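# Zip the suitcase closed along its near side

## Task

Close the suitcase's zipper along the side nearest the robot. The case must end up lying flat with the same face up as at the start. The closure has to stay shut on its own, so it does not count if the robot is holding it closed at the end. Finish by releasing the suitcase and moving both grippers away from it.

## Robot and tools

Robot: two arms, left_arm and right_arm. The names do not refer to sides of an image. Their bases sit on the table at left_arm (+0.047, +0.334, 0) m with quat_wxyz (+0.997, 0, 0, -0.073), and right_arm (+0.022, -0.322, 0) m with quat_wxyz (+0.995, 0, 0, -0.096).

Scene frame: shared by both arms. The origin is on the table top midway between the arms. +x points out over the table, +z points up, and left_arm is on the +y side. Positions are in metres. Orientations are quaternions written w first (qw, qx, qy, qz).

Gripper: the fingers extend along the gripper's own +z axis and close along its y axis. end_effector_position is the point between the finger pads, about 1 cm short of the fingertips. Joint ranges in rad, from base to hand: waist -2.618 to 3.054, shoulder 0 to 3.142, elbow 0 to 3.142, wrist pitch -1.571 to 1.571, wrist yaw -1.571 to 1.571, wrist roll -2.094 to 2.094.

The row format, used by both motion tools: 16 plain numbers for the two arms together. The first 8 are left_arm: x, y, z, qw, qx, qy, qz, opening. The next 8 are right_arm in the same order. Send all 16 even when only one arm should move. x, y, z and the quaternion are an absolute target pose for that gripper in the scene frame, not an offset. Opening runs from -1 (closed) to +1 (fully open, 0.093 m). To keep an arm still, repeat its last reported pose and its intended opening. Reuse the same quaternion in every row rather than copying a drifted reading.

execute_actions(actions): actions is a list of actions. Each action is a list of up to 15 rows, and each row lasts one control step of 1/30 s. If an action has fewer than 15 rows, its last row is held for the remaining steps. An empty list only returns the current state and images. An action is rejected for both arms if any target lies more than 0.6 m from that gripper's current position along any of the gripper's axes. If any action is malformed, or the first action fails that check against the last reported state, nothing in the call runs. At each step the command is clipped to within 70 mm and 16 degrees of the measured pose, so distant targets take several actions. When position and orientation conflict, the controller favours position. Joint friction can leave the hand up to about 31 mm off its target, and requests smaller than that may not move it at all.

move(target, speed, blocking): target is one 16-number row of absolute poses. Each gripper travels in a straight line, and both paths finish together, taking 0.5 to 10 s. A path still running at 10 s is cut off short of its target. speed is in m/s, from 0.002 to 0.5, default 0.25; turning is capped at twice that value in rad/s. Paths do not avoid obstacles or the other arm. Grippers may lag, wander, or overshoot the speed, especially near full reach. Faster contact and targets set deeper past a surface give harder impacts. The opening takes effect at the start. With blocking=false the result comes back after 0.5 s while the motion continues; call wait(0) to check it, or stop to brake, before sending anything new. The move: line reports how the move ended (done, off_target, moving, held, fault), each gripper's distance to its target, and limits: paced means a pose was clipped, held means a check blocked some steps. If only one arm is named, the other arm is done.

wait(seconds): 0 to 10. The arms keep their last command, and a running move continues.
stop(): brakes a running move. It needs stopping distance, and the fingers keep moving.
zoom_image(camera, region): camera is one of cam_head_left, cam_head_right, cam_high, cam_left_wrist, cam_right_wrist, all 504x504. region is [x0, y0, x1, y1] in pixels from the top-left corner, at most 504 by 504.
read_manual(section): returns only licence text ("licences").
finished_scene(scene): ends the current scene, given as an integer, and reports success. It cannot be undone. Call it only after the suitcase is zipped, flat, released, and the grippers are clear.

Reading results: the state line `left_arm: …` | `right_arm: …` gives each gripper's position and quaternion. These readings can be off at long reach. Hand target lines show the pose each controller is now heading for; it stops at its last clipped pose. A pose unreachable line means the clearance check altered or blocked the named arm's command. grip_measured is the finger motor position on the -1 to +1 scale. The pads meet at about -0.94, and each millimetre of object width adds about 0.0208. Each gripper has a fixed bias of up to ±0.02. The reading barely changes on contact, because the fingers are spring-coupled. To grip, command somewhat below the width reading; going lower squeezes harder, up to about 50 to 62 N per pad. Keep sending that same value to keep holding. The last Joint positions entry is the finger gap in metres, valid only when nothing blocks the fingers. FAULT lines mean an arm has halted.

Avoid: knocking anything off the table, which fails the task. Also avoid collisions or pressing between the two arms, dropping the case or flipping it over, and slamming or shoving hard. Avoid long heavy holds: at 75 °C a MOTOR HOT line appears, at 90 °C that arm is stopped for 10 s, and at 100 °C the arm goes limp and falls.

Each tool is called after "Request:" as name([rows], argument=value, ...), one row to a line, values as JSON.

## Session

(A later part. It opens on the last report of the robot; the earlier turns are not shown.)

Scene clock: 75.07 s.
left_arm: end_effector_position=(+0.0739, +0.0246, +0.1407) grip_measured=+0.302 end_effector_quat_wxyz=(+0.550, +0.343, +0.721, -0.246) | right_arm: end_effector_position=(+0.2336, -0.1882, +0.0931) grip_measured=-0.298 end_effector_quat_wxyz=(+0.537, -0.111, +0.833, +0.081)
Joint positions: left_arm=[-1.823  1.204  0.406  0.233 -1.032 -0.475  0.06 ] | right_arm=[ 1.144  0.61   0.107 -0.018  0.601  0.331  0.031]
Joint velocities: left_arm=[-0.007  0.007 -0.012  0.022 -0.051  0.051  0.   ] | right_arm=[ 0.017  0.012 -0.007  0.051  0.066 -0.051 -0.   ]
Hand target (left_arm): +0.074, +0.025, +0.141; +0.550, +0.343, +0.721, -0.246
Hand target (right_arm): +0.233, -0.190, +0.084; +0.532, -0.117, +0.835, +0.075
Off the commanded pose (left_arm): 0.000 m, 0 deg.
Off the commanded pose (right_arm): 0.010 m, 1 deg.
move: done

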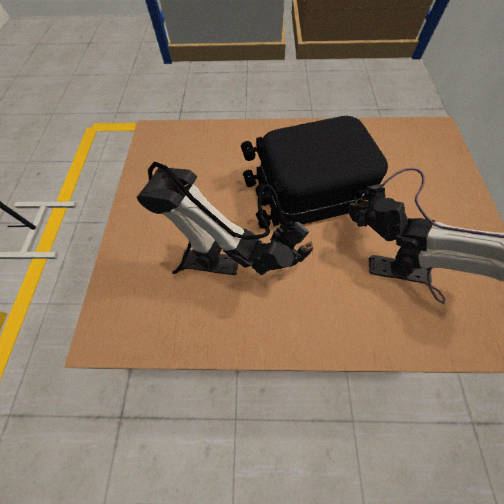

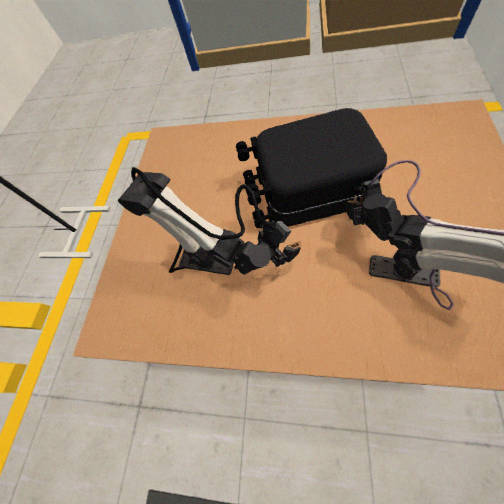

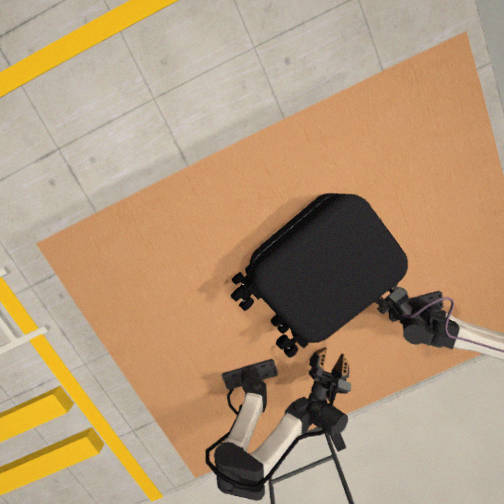

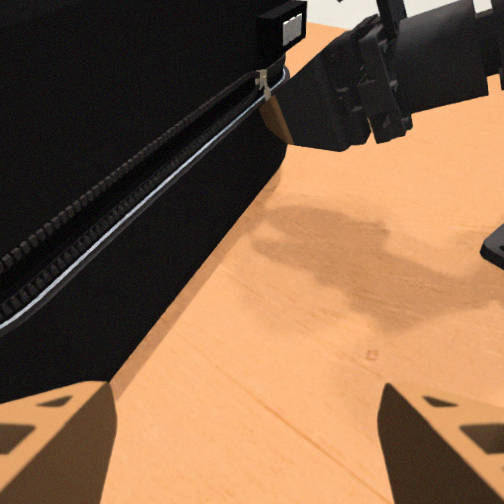

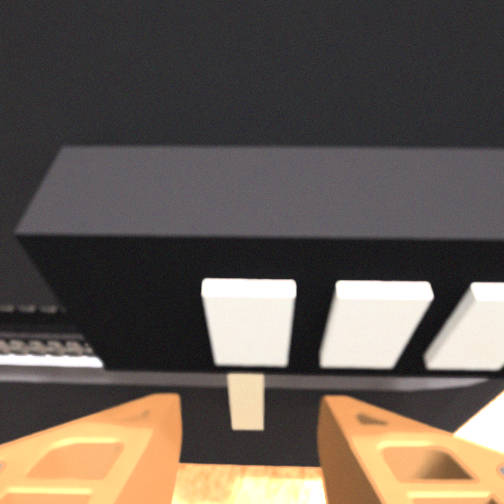

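Request:
move(target=[0.0739,0.0246,0.1407,0.55,0.343,0.721,-0.246,0.3, 0.243,-0.1855,0.080,0.532,-0.117,0.835,0.075,-0.3], speed=0.03)

Request:
zoom_image(camera="cam_left_wrist", region=[200, 0, 400, 180])

Scene clock: 77.77 s.
left_arm: end_effector_position=(+0.0739, +0.0246, +0.1407) grip_measured=+0.302 end_effector_quat_wxyz=(+0.550, +0.343, +0.721, -0.246) | right_arm: end_effector_position=(+0.2435, -0.1871, +0.0927) grip_measured=-0.298 end_effector_quat_wxyz=(+0.541, -0.105, +0.831, +0.075)
Joint positions: left_arm=[-1.823  1.204  0.406  0.233 -1.032 -0.475  0.06 ] | right_arm=[1.106 0.7   0.107 0.088 0.587 0.309 0.031]
Joint velocities: left_arm=[-0.012  0.017 -0.012  0.066 -0.037  0.022 -0.   ] | right_arm=[-0.007  0.017 -0.002  0.037  0.095  0.022 -0.001]
Hand target (left_arm): +0.074, +0.025, +0.141; +0.550, +0.343, +0.721, -0.246
Hand target (right_arm): +0.241, -0.187, +0.081; +0.532, -0.117, +0.836, +0.075
Off the commanded pose (left_arm): 0.000 m, 0 deg.
Off the commanded pose (right_arm): 0.013 m, 2 deg.
move: off_target (right_arm)

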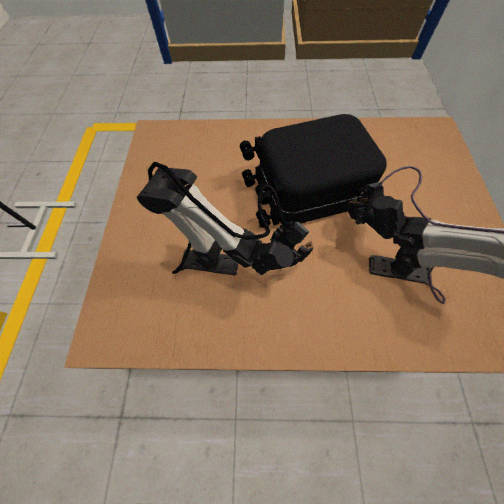

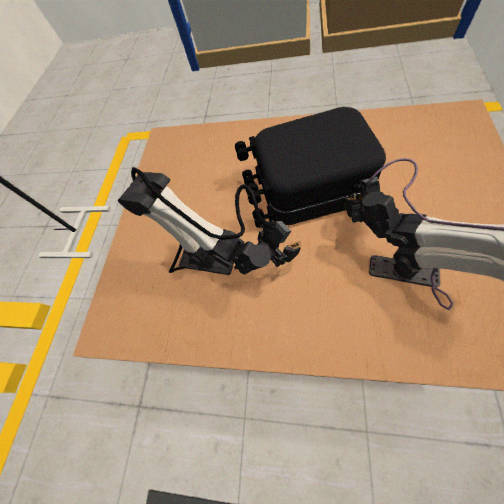

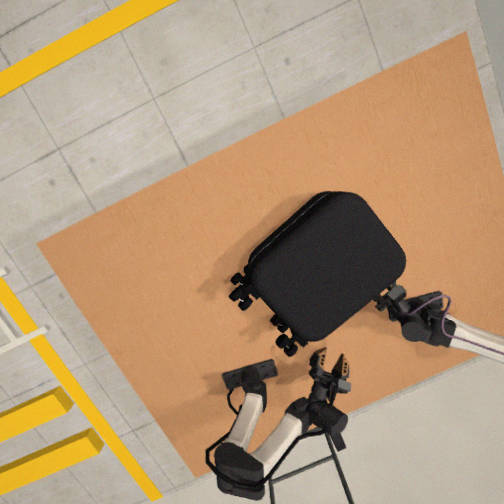

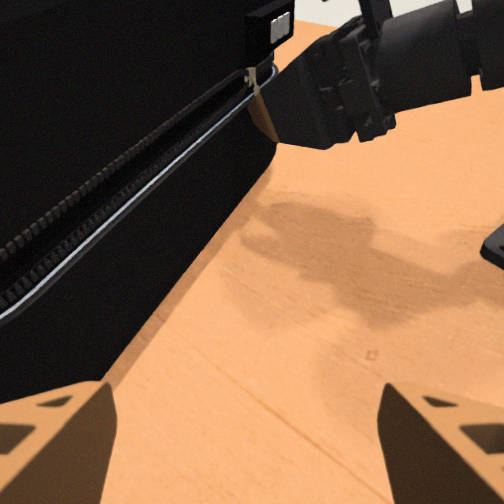

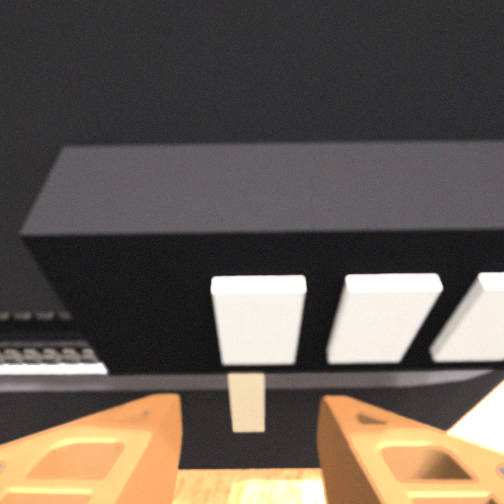

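Region (200, 0, 400, 180) of cam_left_wrist's 504x504 image, scaled by 2.520, with more detail than that image has; it fills the top 454 rows of this view, and the rest is white.

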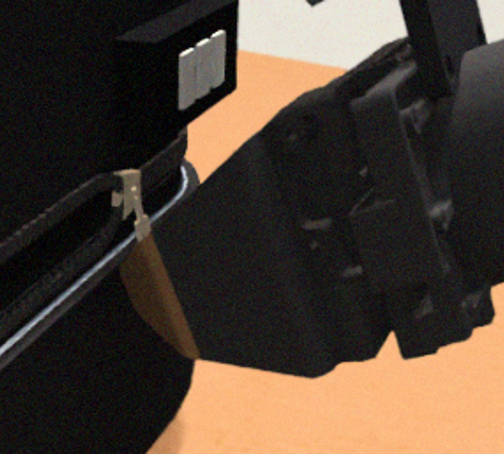

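Request:
move(target=[0.0739,0.0246,0.1407,0.55,0.343,0.721,-0.246,0.3, 0.243,-0.187,0.073,0.54,-0.112,0.83,0.075,-0.55], speed=0.03)

Request:
zoom_image(camera="cam_left_wrist", region=[200, 30, 330, 160])

Scene clock: 82.80 s.
left_arm: end_effector_position=(+0.0739, +0.0246, +0.1407) grip_measured=+0.302 end_effector_quat_wxyz=(+0.550, +0.343, +0.721, -0.246) | right_arm: end_effector_position=(+0.2457, -0.1850, +0.0910) grip_measured=-0.548 end_effector_quat_wxyz=(+0.556, -0.096, +0.821, +0.087)
Joint positions: left_arm=[-1.823  1.204  0.406  0.233 -1.032 -0.475  0.06 ] | right_arm=[1.106 0.734 0.064 0.213 0.591 0.306 0.019]
Joint velocities: left_arm=[ 0.012 -0.002 -0.012 -0.037  0.022 -0.022 -0.   ] | right_arm=[-0.002  0.042 -0.027  0.081 -0.007 -0.051 -0.   ]
Hand target (left_arm): +0.074, +0.025, +0.141; +0.550, +0.343, +0.721, -0.246
Hand target (right_arm): +0.242, -0.188, +0.074; +0.540, -0.112, +0.831, +0.075
Off the commanded pose (left_arm): 0.000 m, 0 deg.
Off the commanded pose (right_arm): 0.018 m, 3 deg.
move: off_target (right_arm)

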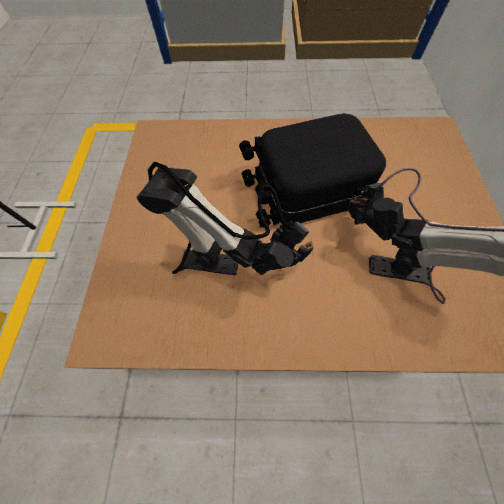

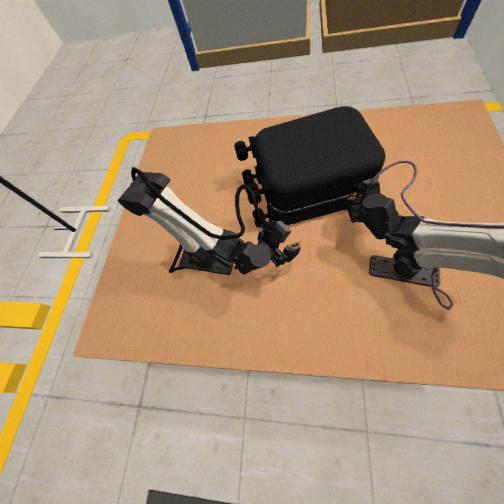

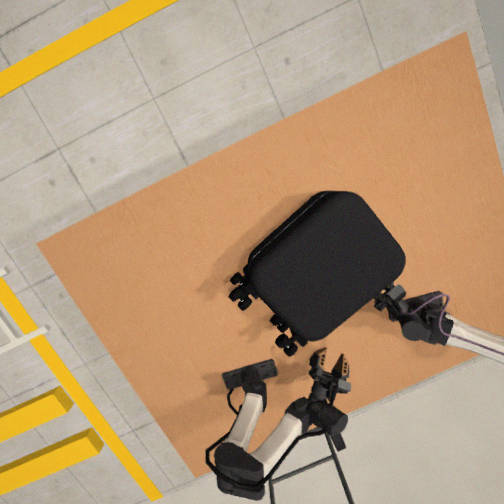

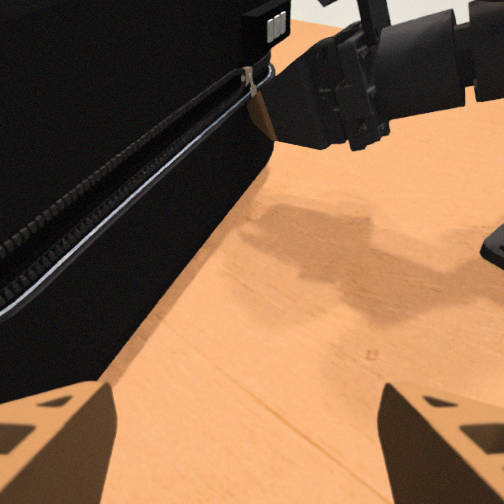

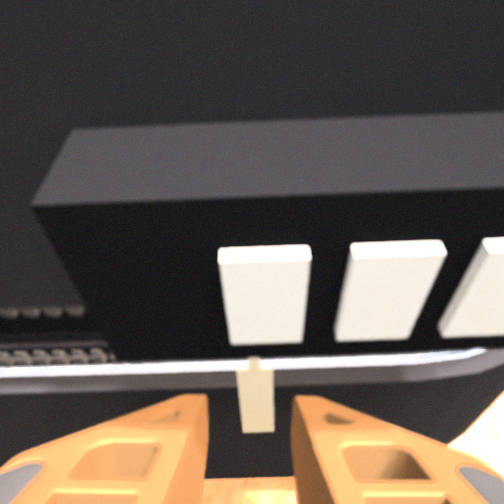

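Region (200, 30, 330, 160) of cam_left_wrist's 504x504 image, scaled by 3.877, with more detail than that image has.

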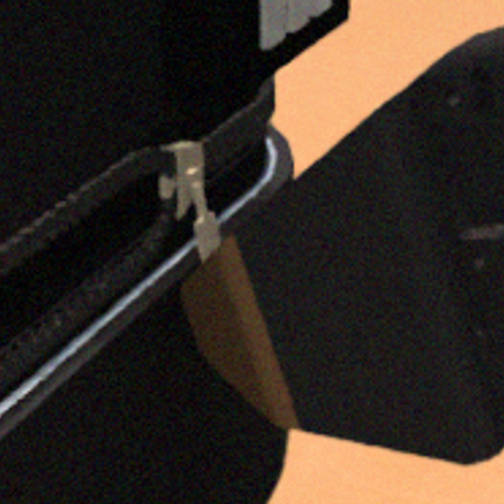

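Request:
execute_actions([
  [[0.0739,0.0246,0.1407,0.55,0.343,0.721,-0.246,0.3, 0.2457,-0.185,0.088,0.556,-0.096,0.821,0.087,-1]],
  [[0.0739,0.0246,0.1407,0.55,0.343,0.721,-0.246,0.3, 0.2457,-0.185,0.088,0.556,-0.096,0.821,0.087,-1]],
])

Request:
zoom_image(camera="cam_right_wrist", region=[150, 300, 354, 504])

Scene clock: 84.77 s.
left_arm: end_effector_position=(+0.0739, +0.0246, +0.1407) grip_measured=+0.302 end_effector_quat_wxyz=(+0.550, +0.343, +0.721, -0.246) | right_arm: end_effector_position=(+0.2456, -0.1841, +0.0912) grip_measured=-0.979 end_effector_quat_wxyz=(+0.557, -0.096, +0.820, +0.089)
Joint positions: left_arm=[-1.823  1.204  0.406  0.233 -1.032 -0.475  0.06 ] | right_arm=[1.107 0.736 0.063 0.22  0.588 0.306 0.   ]
Joint velocities: left_arm=[ 0.002 -0.012 -0.007  0.007 -0.051 -0.095 -0.001] | right_arm=[ 0.007 -0.002  0.007 -0.066 -0.066  0.037  0.   ]
Hand target (left_arm): +0.074, +0.025, +0.141; +0.550, +0.343, +0.721, -0.246
Hand target (right_arm): +0.246, -0.185, +0.088; +0.556, -0.096, +0.821, +0.087
Off the commanded pose (left_arm): 0.000 m, 0 deg.
Off the commanded pose (right_arm): 0.003 m, 0 deg.

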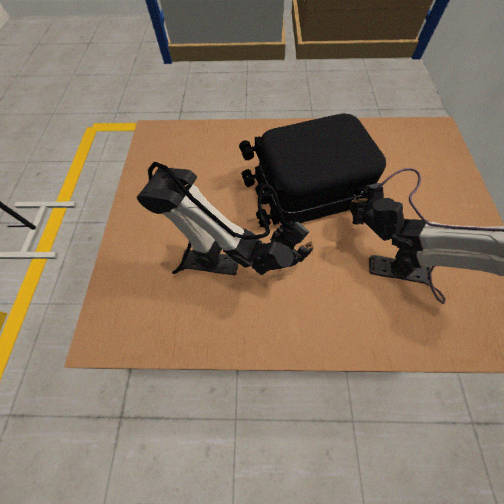

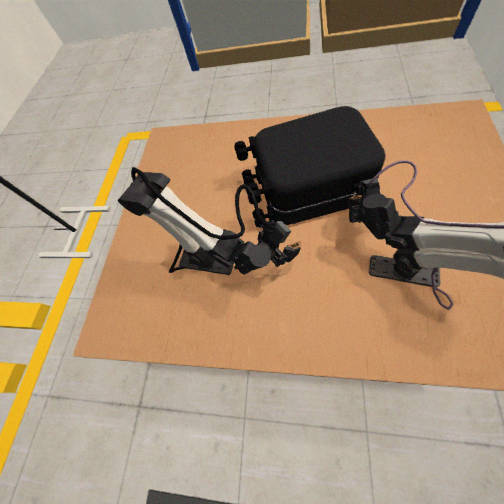

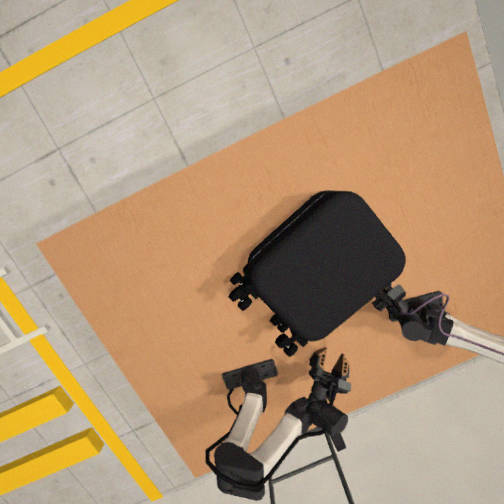

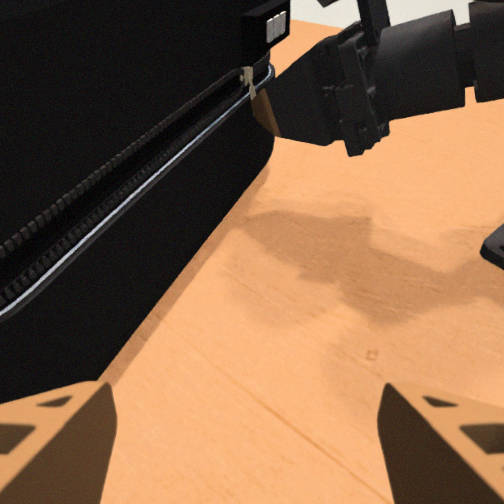

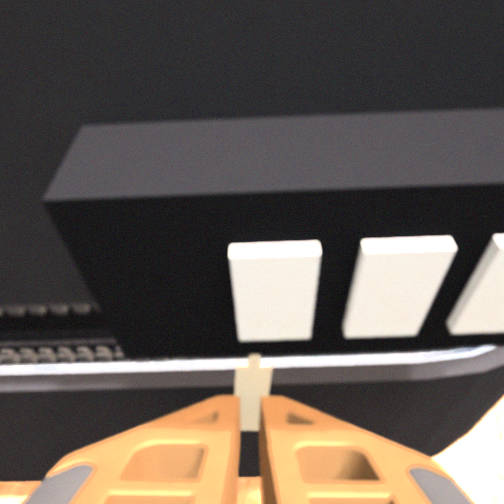

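Region (150, 300, 354, 504) of cam_right_wrist's 504x504 image, scaled by 2.471, with more detail than that image has.

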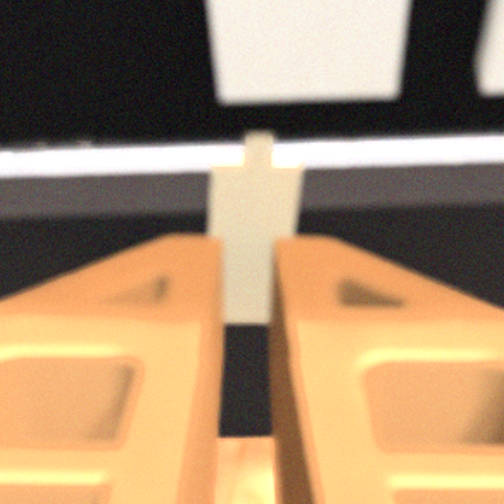

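Request:
move(target=[0.10,0.06,0.31,0.40,0.37,0.82,-0.18,0.6, 0.2457,-0.185,0.088,0.556,-0.096,0.821,0.087,-1], speed=0.3)

Request:
move(target=[0.31,0.03,0.28,0.236,0.401,0.879,-0.107,0.6, 0.2457,-0.185,0.088,0.556,-0.096,0.821,0.087,-1], speed=0.3)

Scene clock: 89.83 s.
left_arm: end_effector_position=(+0.1013, +0.0672, +0.3092) grip_measured=+0.598 end_effector_quat_wxyz=(+0.406, +0.373, +0.814, -0.183) | right_arm: end_effector_position=(+0.2456, -0.1841, +0.0911) grip_measured=-0.979 end_effector_quat_wxyz=(+0.557, -0.097, +0.820, +0.089)
Joint positions: left_arm=[-1.629  1.104  1.358 -1.152 -0.689 -0.668  0.074] | right_arm=[1.107 0.736 0.063 0.22  0.588 0.306 0.   ]
Joint velocities: left_arm=[-0.007 -0.022 -0.002 -0.066  0.037  0.007 -0.001] | right_arm=[ 0.007 -0.017  0.002  0.007 -0.051  0.066  0.   ]
Hand target (left_arm): +0.101, +0.066, +0.310; +0.400, +0.369, +0.819, -0.182
Hand target (right_arm): +0.246, -0.185, +0.088; +0.556, -0.096, +0.821, +0.087
Off the commanded pose (left_arm): 0.007 m, 1 deg.
Off the commanded pose (right_arm): 0.003 m, 0 deg.
move: done; limits=paced

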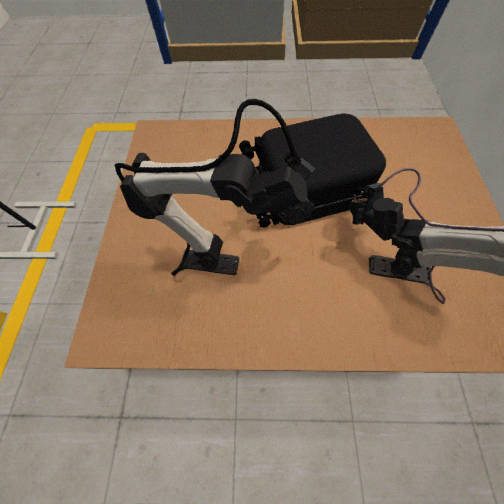

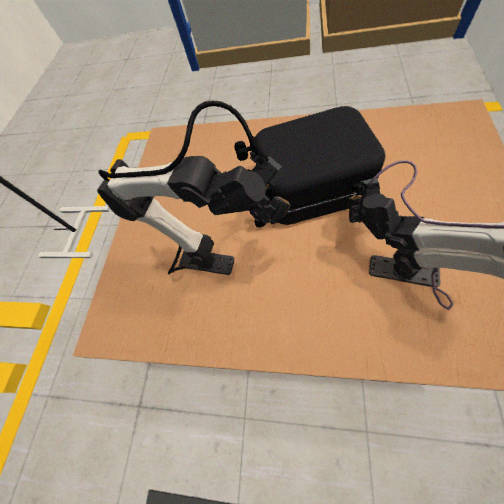

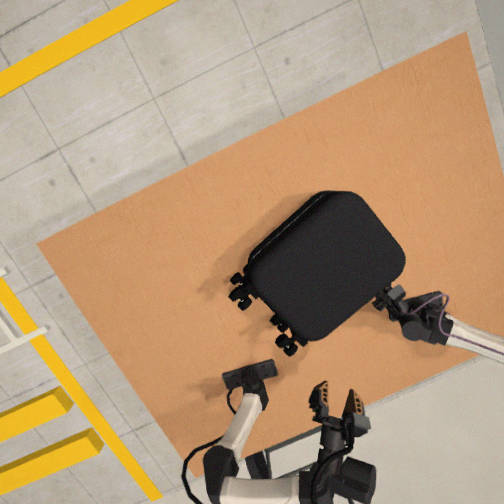

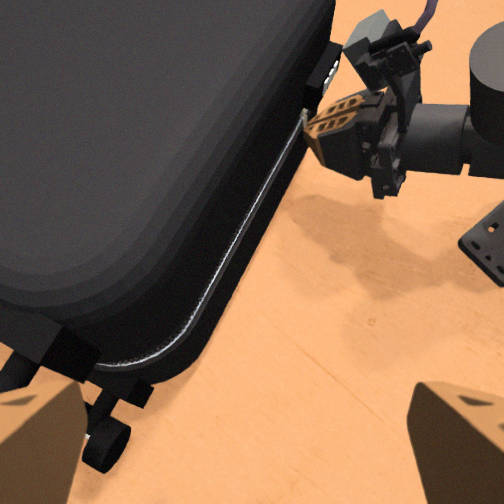

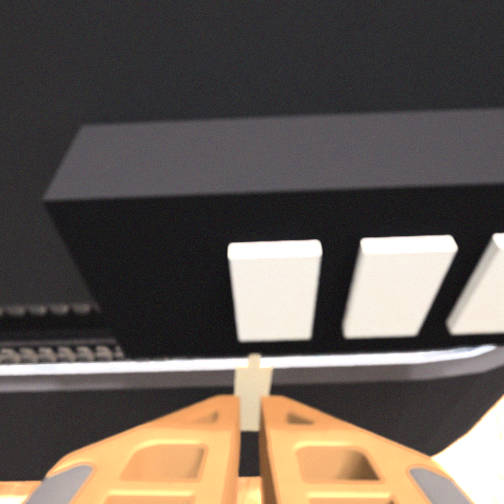

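Scene clock: 91.37 s.
left_arm: end_effector_position=(+0.3067, +0.0286, +0.2840) grip_measured=+0.598 end_effector_quat_wxyz=(+0.249, +0.396, +0.878, -0.106) | right_arm: end_effector_position=(+0.2456, -0.1841, +0.0911) grip_measured=-0.979 end_effector_quat_wxyz=(+0.557, -0.097, +0.820, +0.089)
Joint positions: left_arm=[-0.732  1.685  1.92  -1.258 -0.027 -0.023  0.074] | right_arm=[1.107 0.736 0.063 0.22  0.588 0.306 0.   ]
Joint velocities: left_arm=[-0.007  0.002  0.002  0.007  0.007  0.037 -0.001] | right_arm=[ 0.002 -0.007  0.007  0.022 -0.007  0.037  0.   ]
Hand target (left_arm): +0.307, +0.027, +0.283; +0.243, +0.402, +0.876, -0.107
Hand target (right_arm): +0.246, -0.185, +0.088; +0.556, -0.096, +0.821, +0.087
Off the commanded pose (left_arm): 0.005 m, 2 deg.
Off the commanded pose (right_arm): 0.003 m, 0 deg.
move: done

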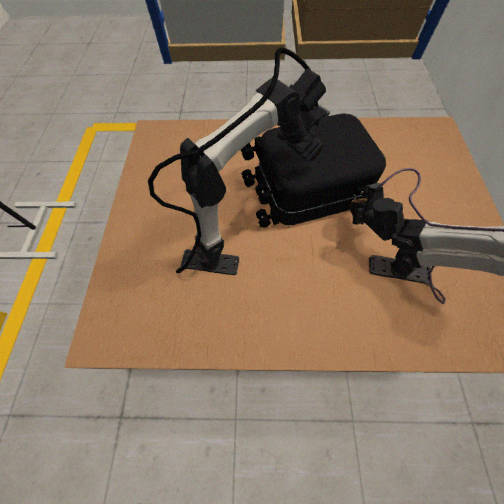

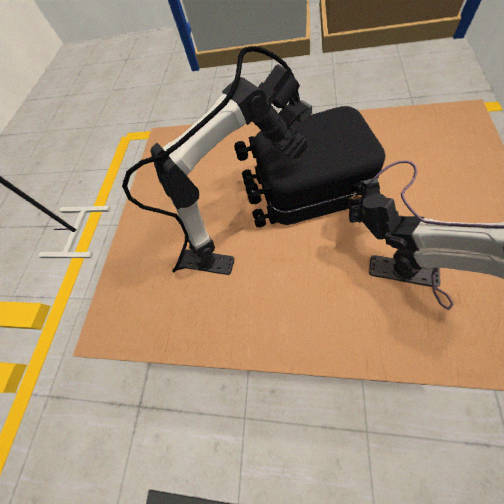

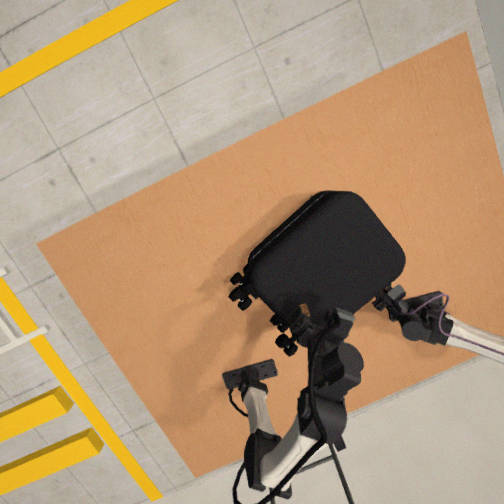

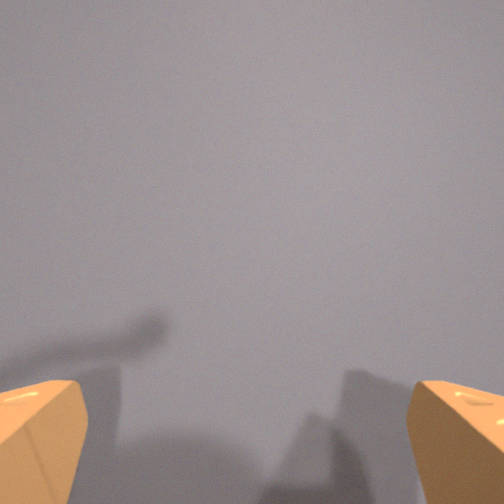

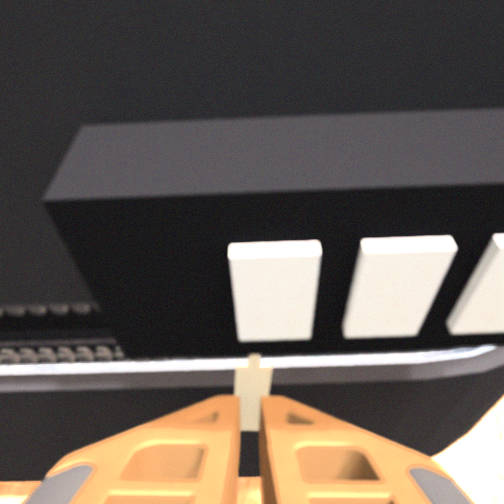

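Request:
move(target=[0.31,0.03,0.22,0.236,0.401,0.879,-0.107,0.6, 0.2457,-0.185,0.088,0.556,-0.096,0.821,0.087,-1], speed=0.06)

Scene clock: 95.10 s.
left_arm: end_effector_position=(+0.3072, +0.0282, +0.2428) grip_measured=+0.598 end_effector_quat_wxyz=(+0.254, +0.396, +0.874, -0.117) | right_arm: end_effector_position=(+0.2456, -0.1841, +0.0911) grip_measured=-0.979 end_effector_quat_wxyz=(+0.557, -0.097, +0.820, +0.089)
Joint positions: left_arm=[-0.723  1.604  1.644 -1.044 -0.007 -0.016  0.074] | right_arm=[1.107 0.736 0.063 0.22  0.588 0.306 0.   ]
Joint velocities: left_arm=[-0.007 -0.012 -0.012 -0.037  0.037  0.081 -0.001] | right_arm=[-0.002 -0.002 -0.002  0.037 -0.022  0.007  0.   ]
Hand target (left_arm): +0.310, +0.029, +0.221; +0.236, +0.401, +0.879, -0.107
Hand target (right_arm): +0.246, -0.185, +0.088; +0.556, -0.096, +0.821, +0.087
Off the commanded pose (left_arm): 0.023 m, 2 deg.
Off the commanded pose (right_arm): 0.003 m, 0 deg.
move: off_target (left_arm)

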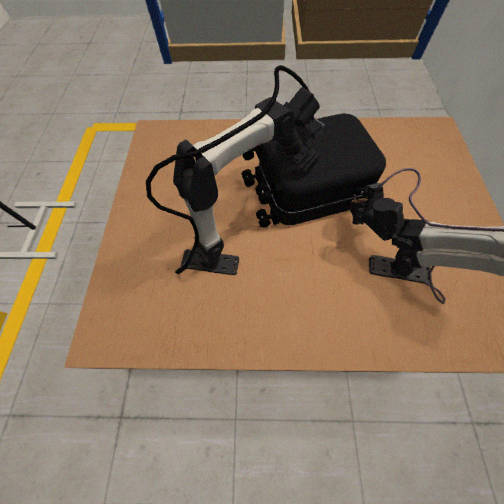

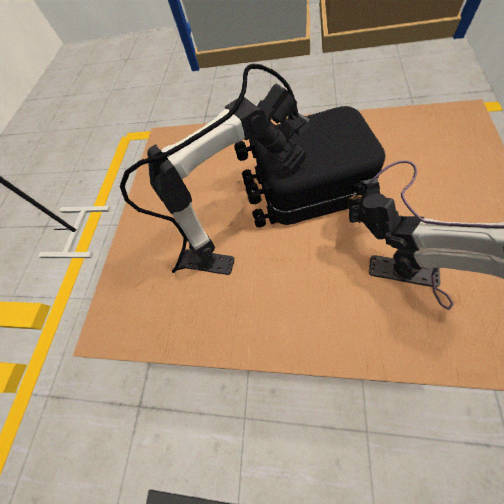

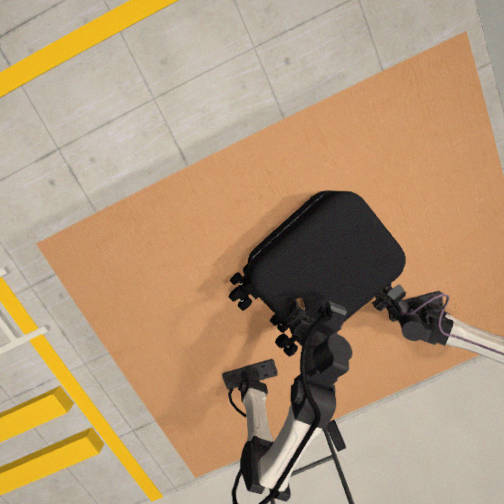

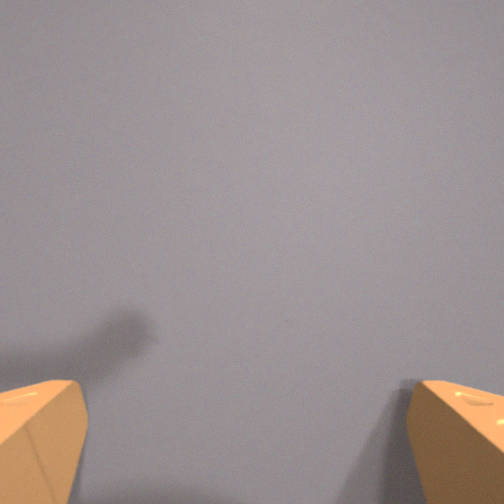

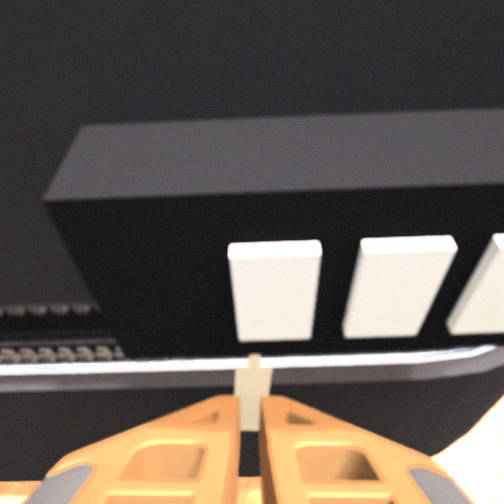

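Request:
execute_actions([
  [[0.31,0.03,0.215,0.236,0.401,0.879,-0.107,0.6, 0.2457,-0.185,0.089,0.556,-0.096,0.821,0.087,-1],[0.31,0.03,0.21,0.236,0.401,0.879,-0.107,0.6, 0.2457,-0.185,0.09,0.556,-0.096,0.821,0.087,-1],[0.31,0.03,0.205,0.236,0.401,0.879,-0.107,0.6, 0.2457,-0.185,0.09,0.556,-0.096,0.821,0.087,-1]],
])

Request:
move(target=[0.31,0.03,0.205,0.236,0.401,0.879,-0.107,0.6, 0.2325,-0.146,0.09,0.556,-0.096,0.821,0.087,-1], speed=0.03, blocking=false)

Request:
wait(seconds=3)

Scene clock: 97.67 s.
left_arm: end_effector_position=(+0.3071, +0.0283, +0.2420) grip_measured=+0.598 end_effector_quat_wxyz=(+0.272, +0.394, +0.869, -0.125) | right_arm: end_effector_position=(+0.2456, -0.1841, +0.0911) grip_measured=-0.979 end_effector_quat_wxyz=(+0.557, -0.097, +0.820, +0.089)
Joint positions: left_arm=[-0.723  1.565  1.58  -0.977 -0.007 -0.015  0.074] | right_arm=[1.107 0.736 0.063 0.22  0.588 0.306 0.   ]
Joint velocities: left_arm=[-0.002 -0.002 -0.002 -0.066  0.022 -0.022  0.   ] | right_arm=[-0.032 -0.002  0.017 -0.081  0.007 -0.022  0.   ]
Hand target (left_arm): +0.309, +0.031, +0.206; +0.235, +0.401, +0.879, -0.107
Hand target (right_arm): +0.246, -0.185, +0.090; +0.556, -0.096, +0.821, +0.087
Off the commanded pose (left_arm): 0.037 m, 5 deg.
Off the commanded pose (right_arm): 0.001 m, 0 deg.

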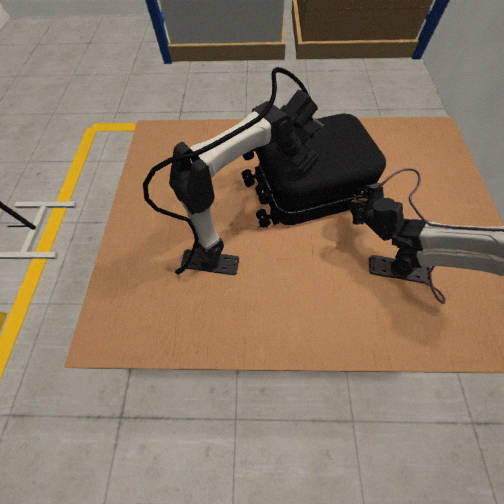

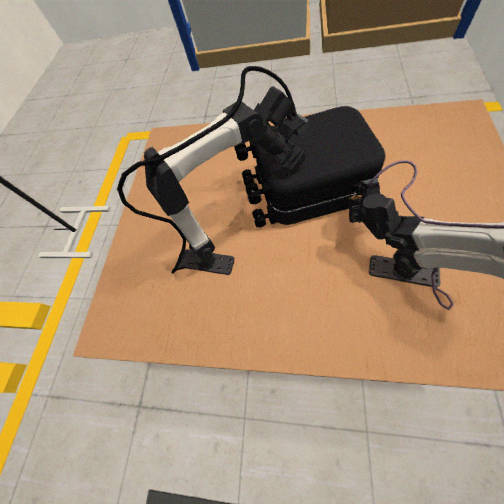

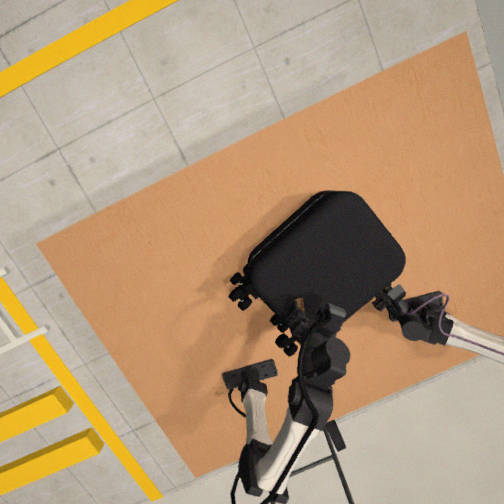

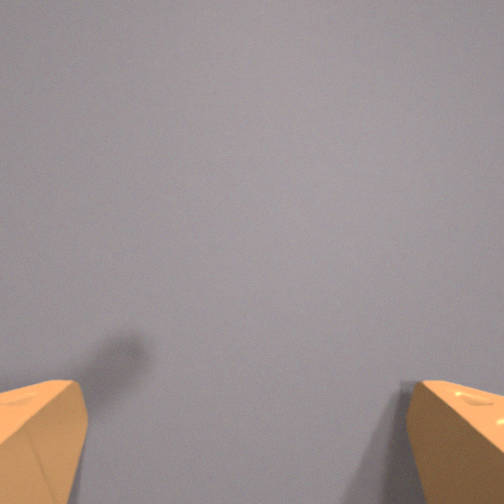

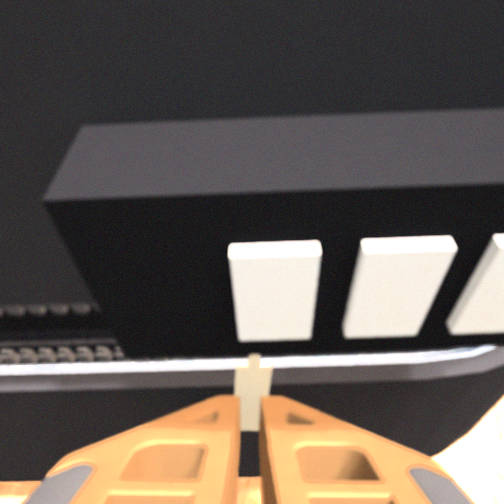

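Scene clock: 98.17 s.
left_arm: end_effector_position=(+0.3068, +0.0287, +0.2440) grip_measured=+0.598 end_effector_quat_wxyz=(+0.274, +0.394, +0.868, -0.126) | right_arm: end_effector_position=(+0.2431, -0.1832, +0.0904) grip_measured=-0.979 end_effector_quat_wxyz=(+0.564, -0.086, +0.818, +0.075)
Joint positions: left_arm=[-0.723  1.561  1.58  -0.977 -0.007 -0.015  0.074] | right_arm=[1.171 0.781 0.063 0.247 0.684 0.34  0.   ]
Joint velocities: left_arm=[ 0.007  0.002 -0.012  0.037  0.066 -0.037  0.001] | right_arm=[0.144 0.144 0.002 0.081 0.271 0.139 0.   ]
Hand target (left_arm): +0.308, +0.029, +0.229; +0.259, +0.397, +0.873, -0.119
Hand target (right_arm): +0.240, -0.172, +0.091; +0.557, -0.097, +0.820, +0.089
Off the commanded pose (left_arm): 0.039 m, 5 deg.
Off the commanded pose (right_arm): 0.039 m, 2 deg.
move: running

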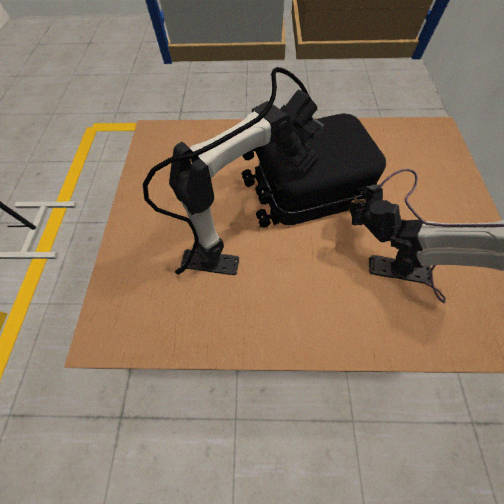

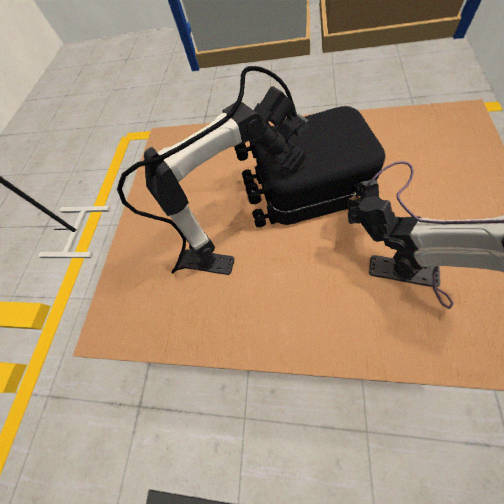

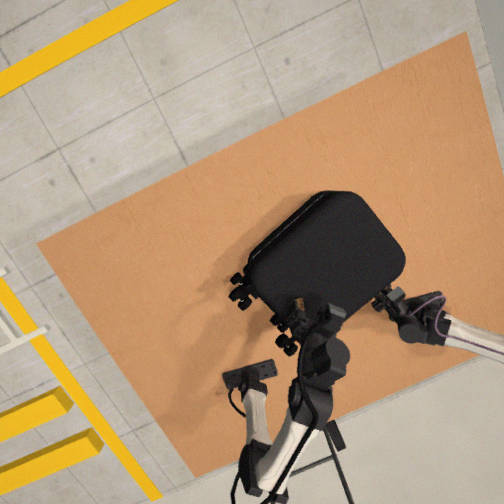

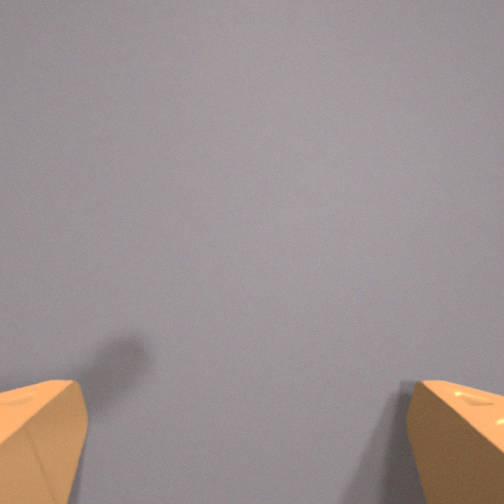

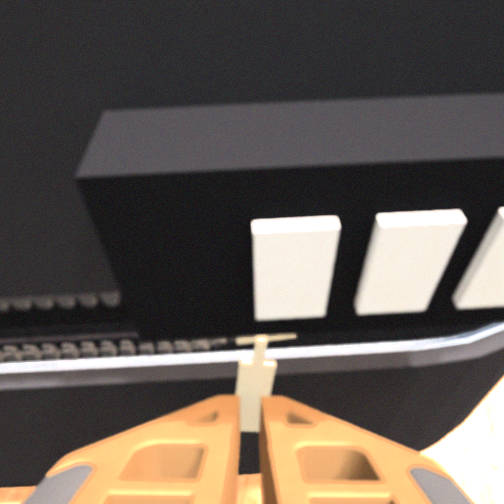

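Scene clock: 99.43 s.
left_arm: end_effector_position=(+0.3070, +0.0285, +0.2423) grip_measured=+0.598 end_effector_quat_wxyz=(+0.274, +0.394, +0.868, -0.126) | right_arm: end_effector_position=(+0.2301, -0.1544, +0.0817) grip_measured=-0.988 end_effector_quat_wxyz=(+0.549, -0.105, +0.825, +0.078)
Joint positions: left_arm=[-0.723  1.561  1.573 -0.971 -0.007 -0.015  0.074] | right_arm=[1.329 0.967 0.118 0.276 0.782 0.441 0.   ]
Joint velocities: left_arm=[-0.002 -0.012 -0.032  0.007 -0.007  0.066 -0.002] | right_arm=[ 0.002  0.017 -0.002 -0.007  0.037  0.095  0.   ]
Hand target (left_arm): +0.309, +0.031, +0.206; +0.235, +0.400, +0.879, -0.108
Hand target (right_arm): +0.233, -0.147, +0.091; +0.556, -0.096, +0.821, +0.088
Off the commanded pose (left_arm): 0.037 m, 5 deg.
Off the commanded pose (right_arm): 0.012 m, 2 deg.
earlier move: off_target (left_arm, right_arm)
wait: 1.27 of 3 s (the move ended)

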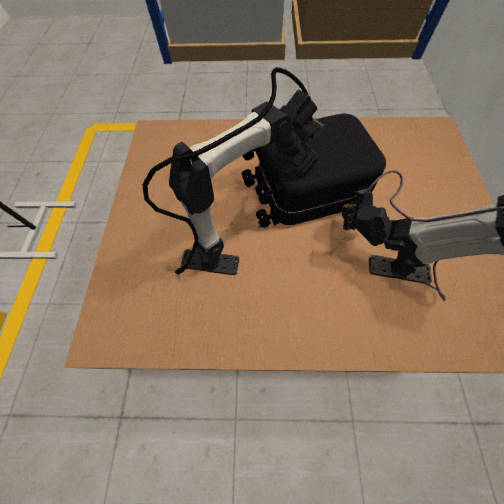

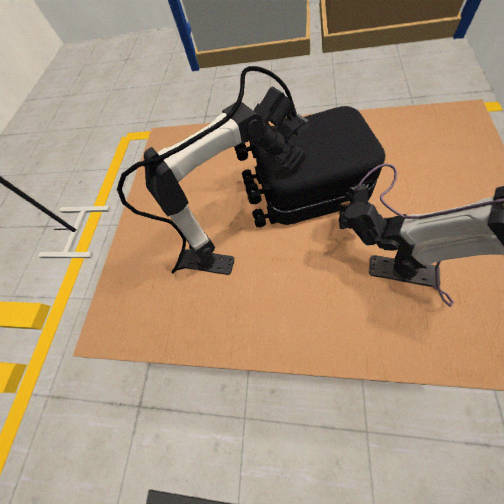

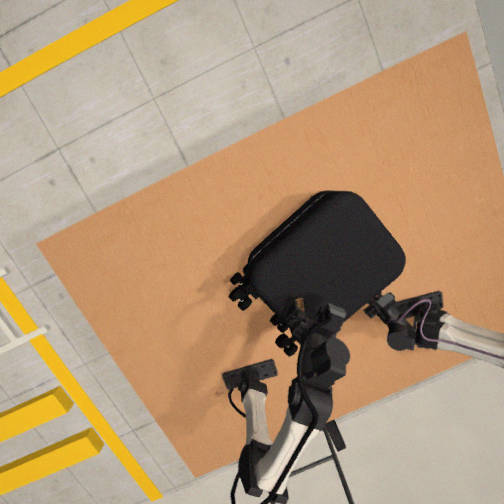

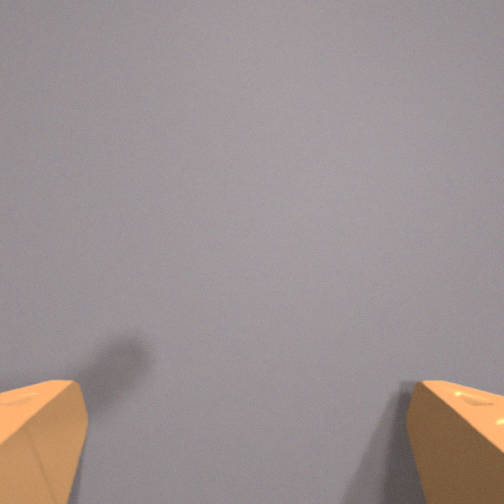

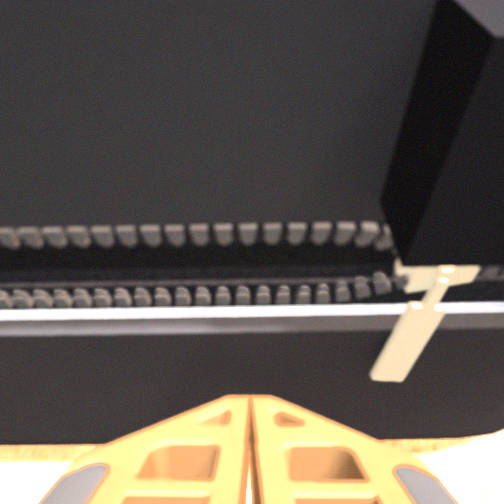

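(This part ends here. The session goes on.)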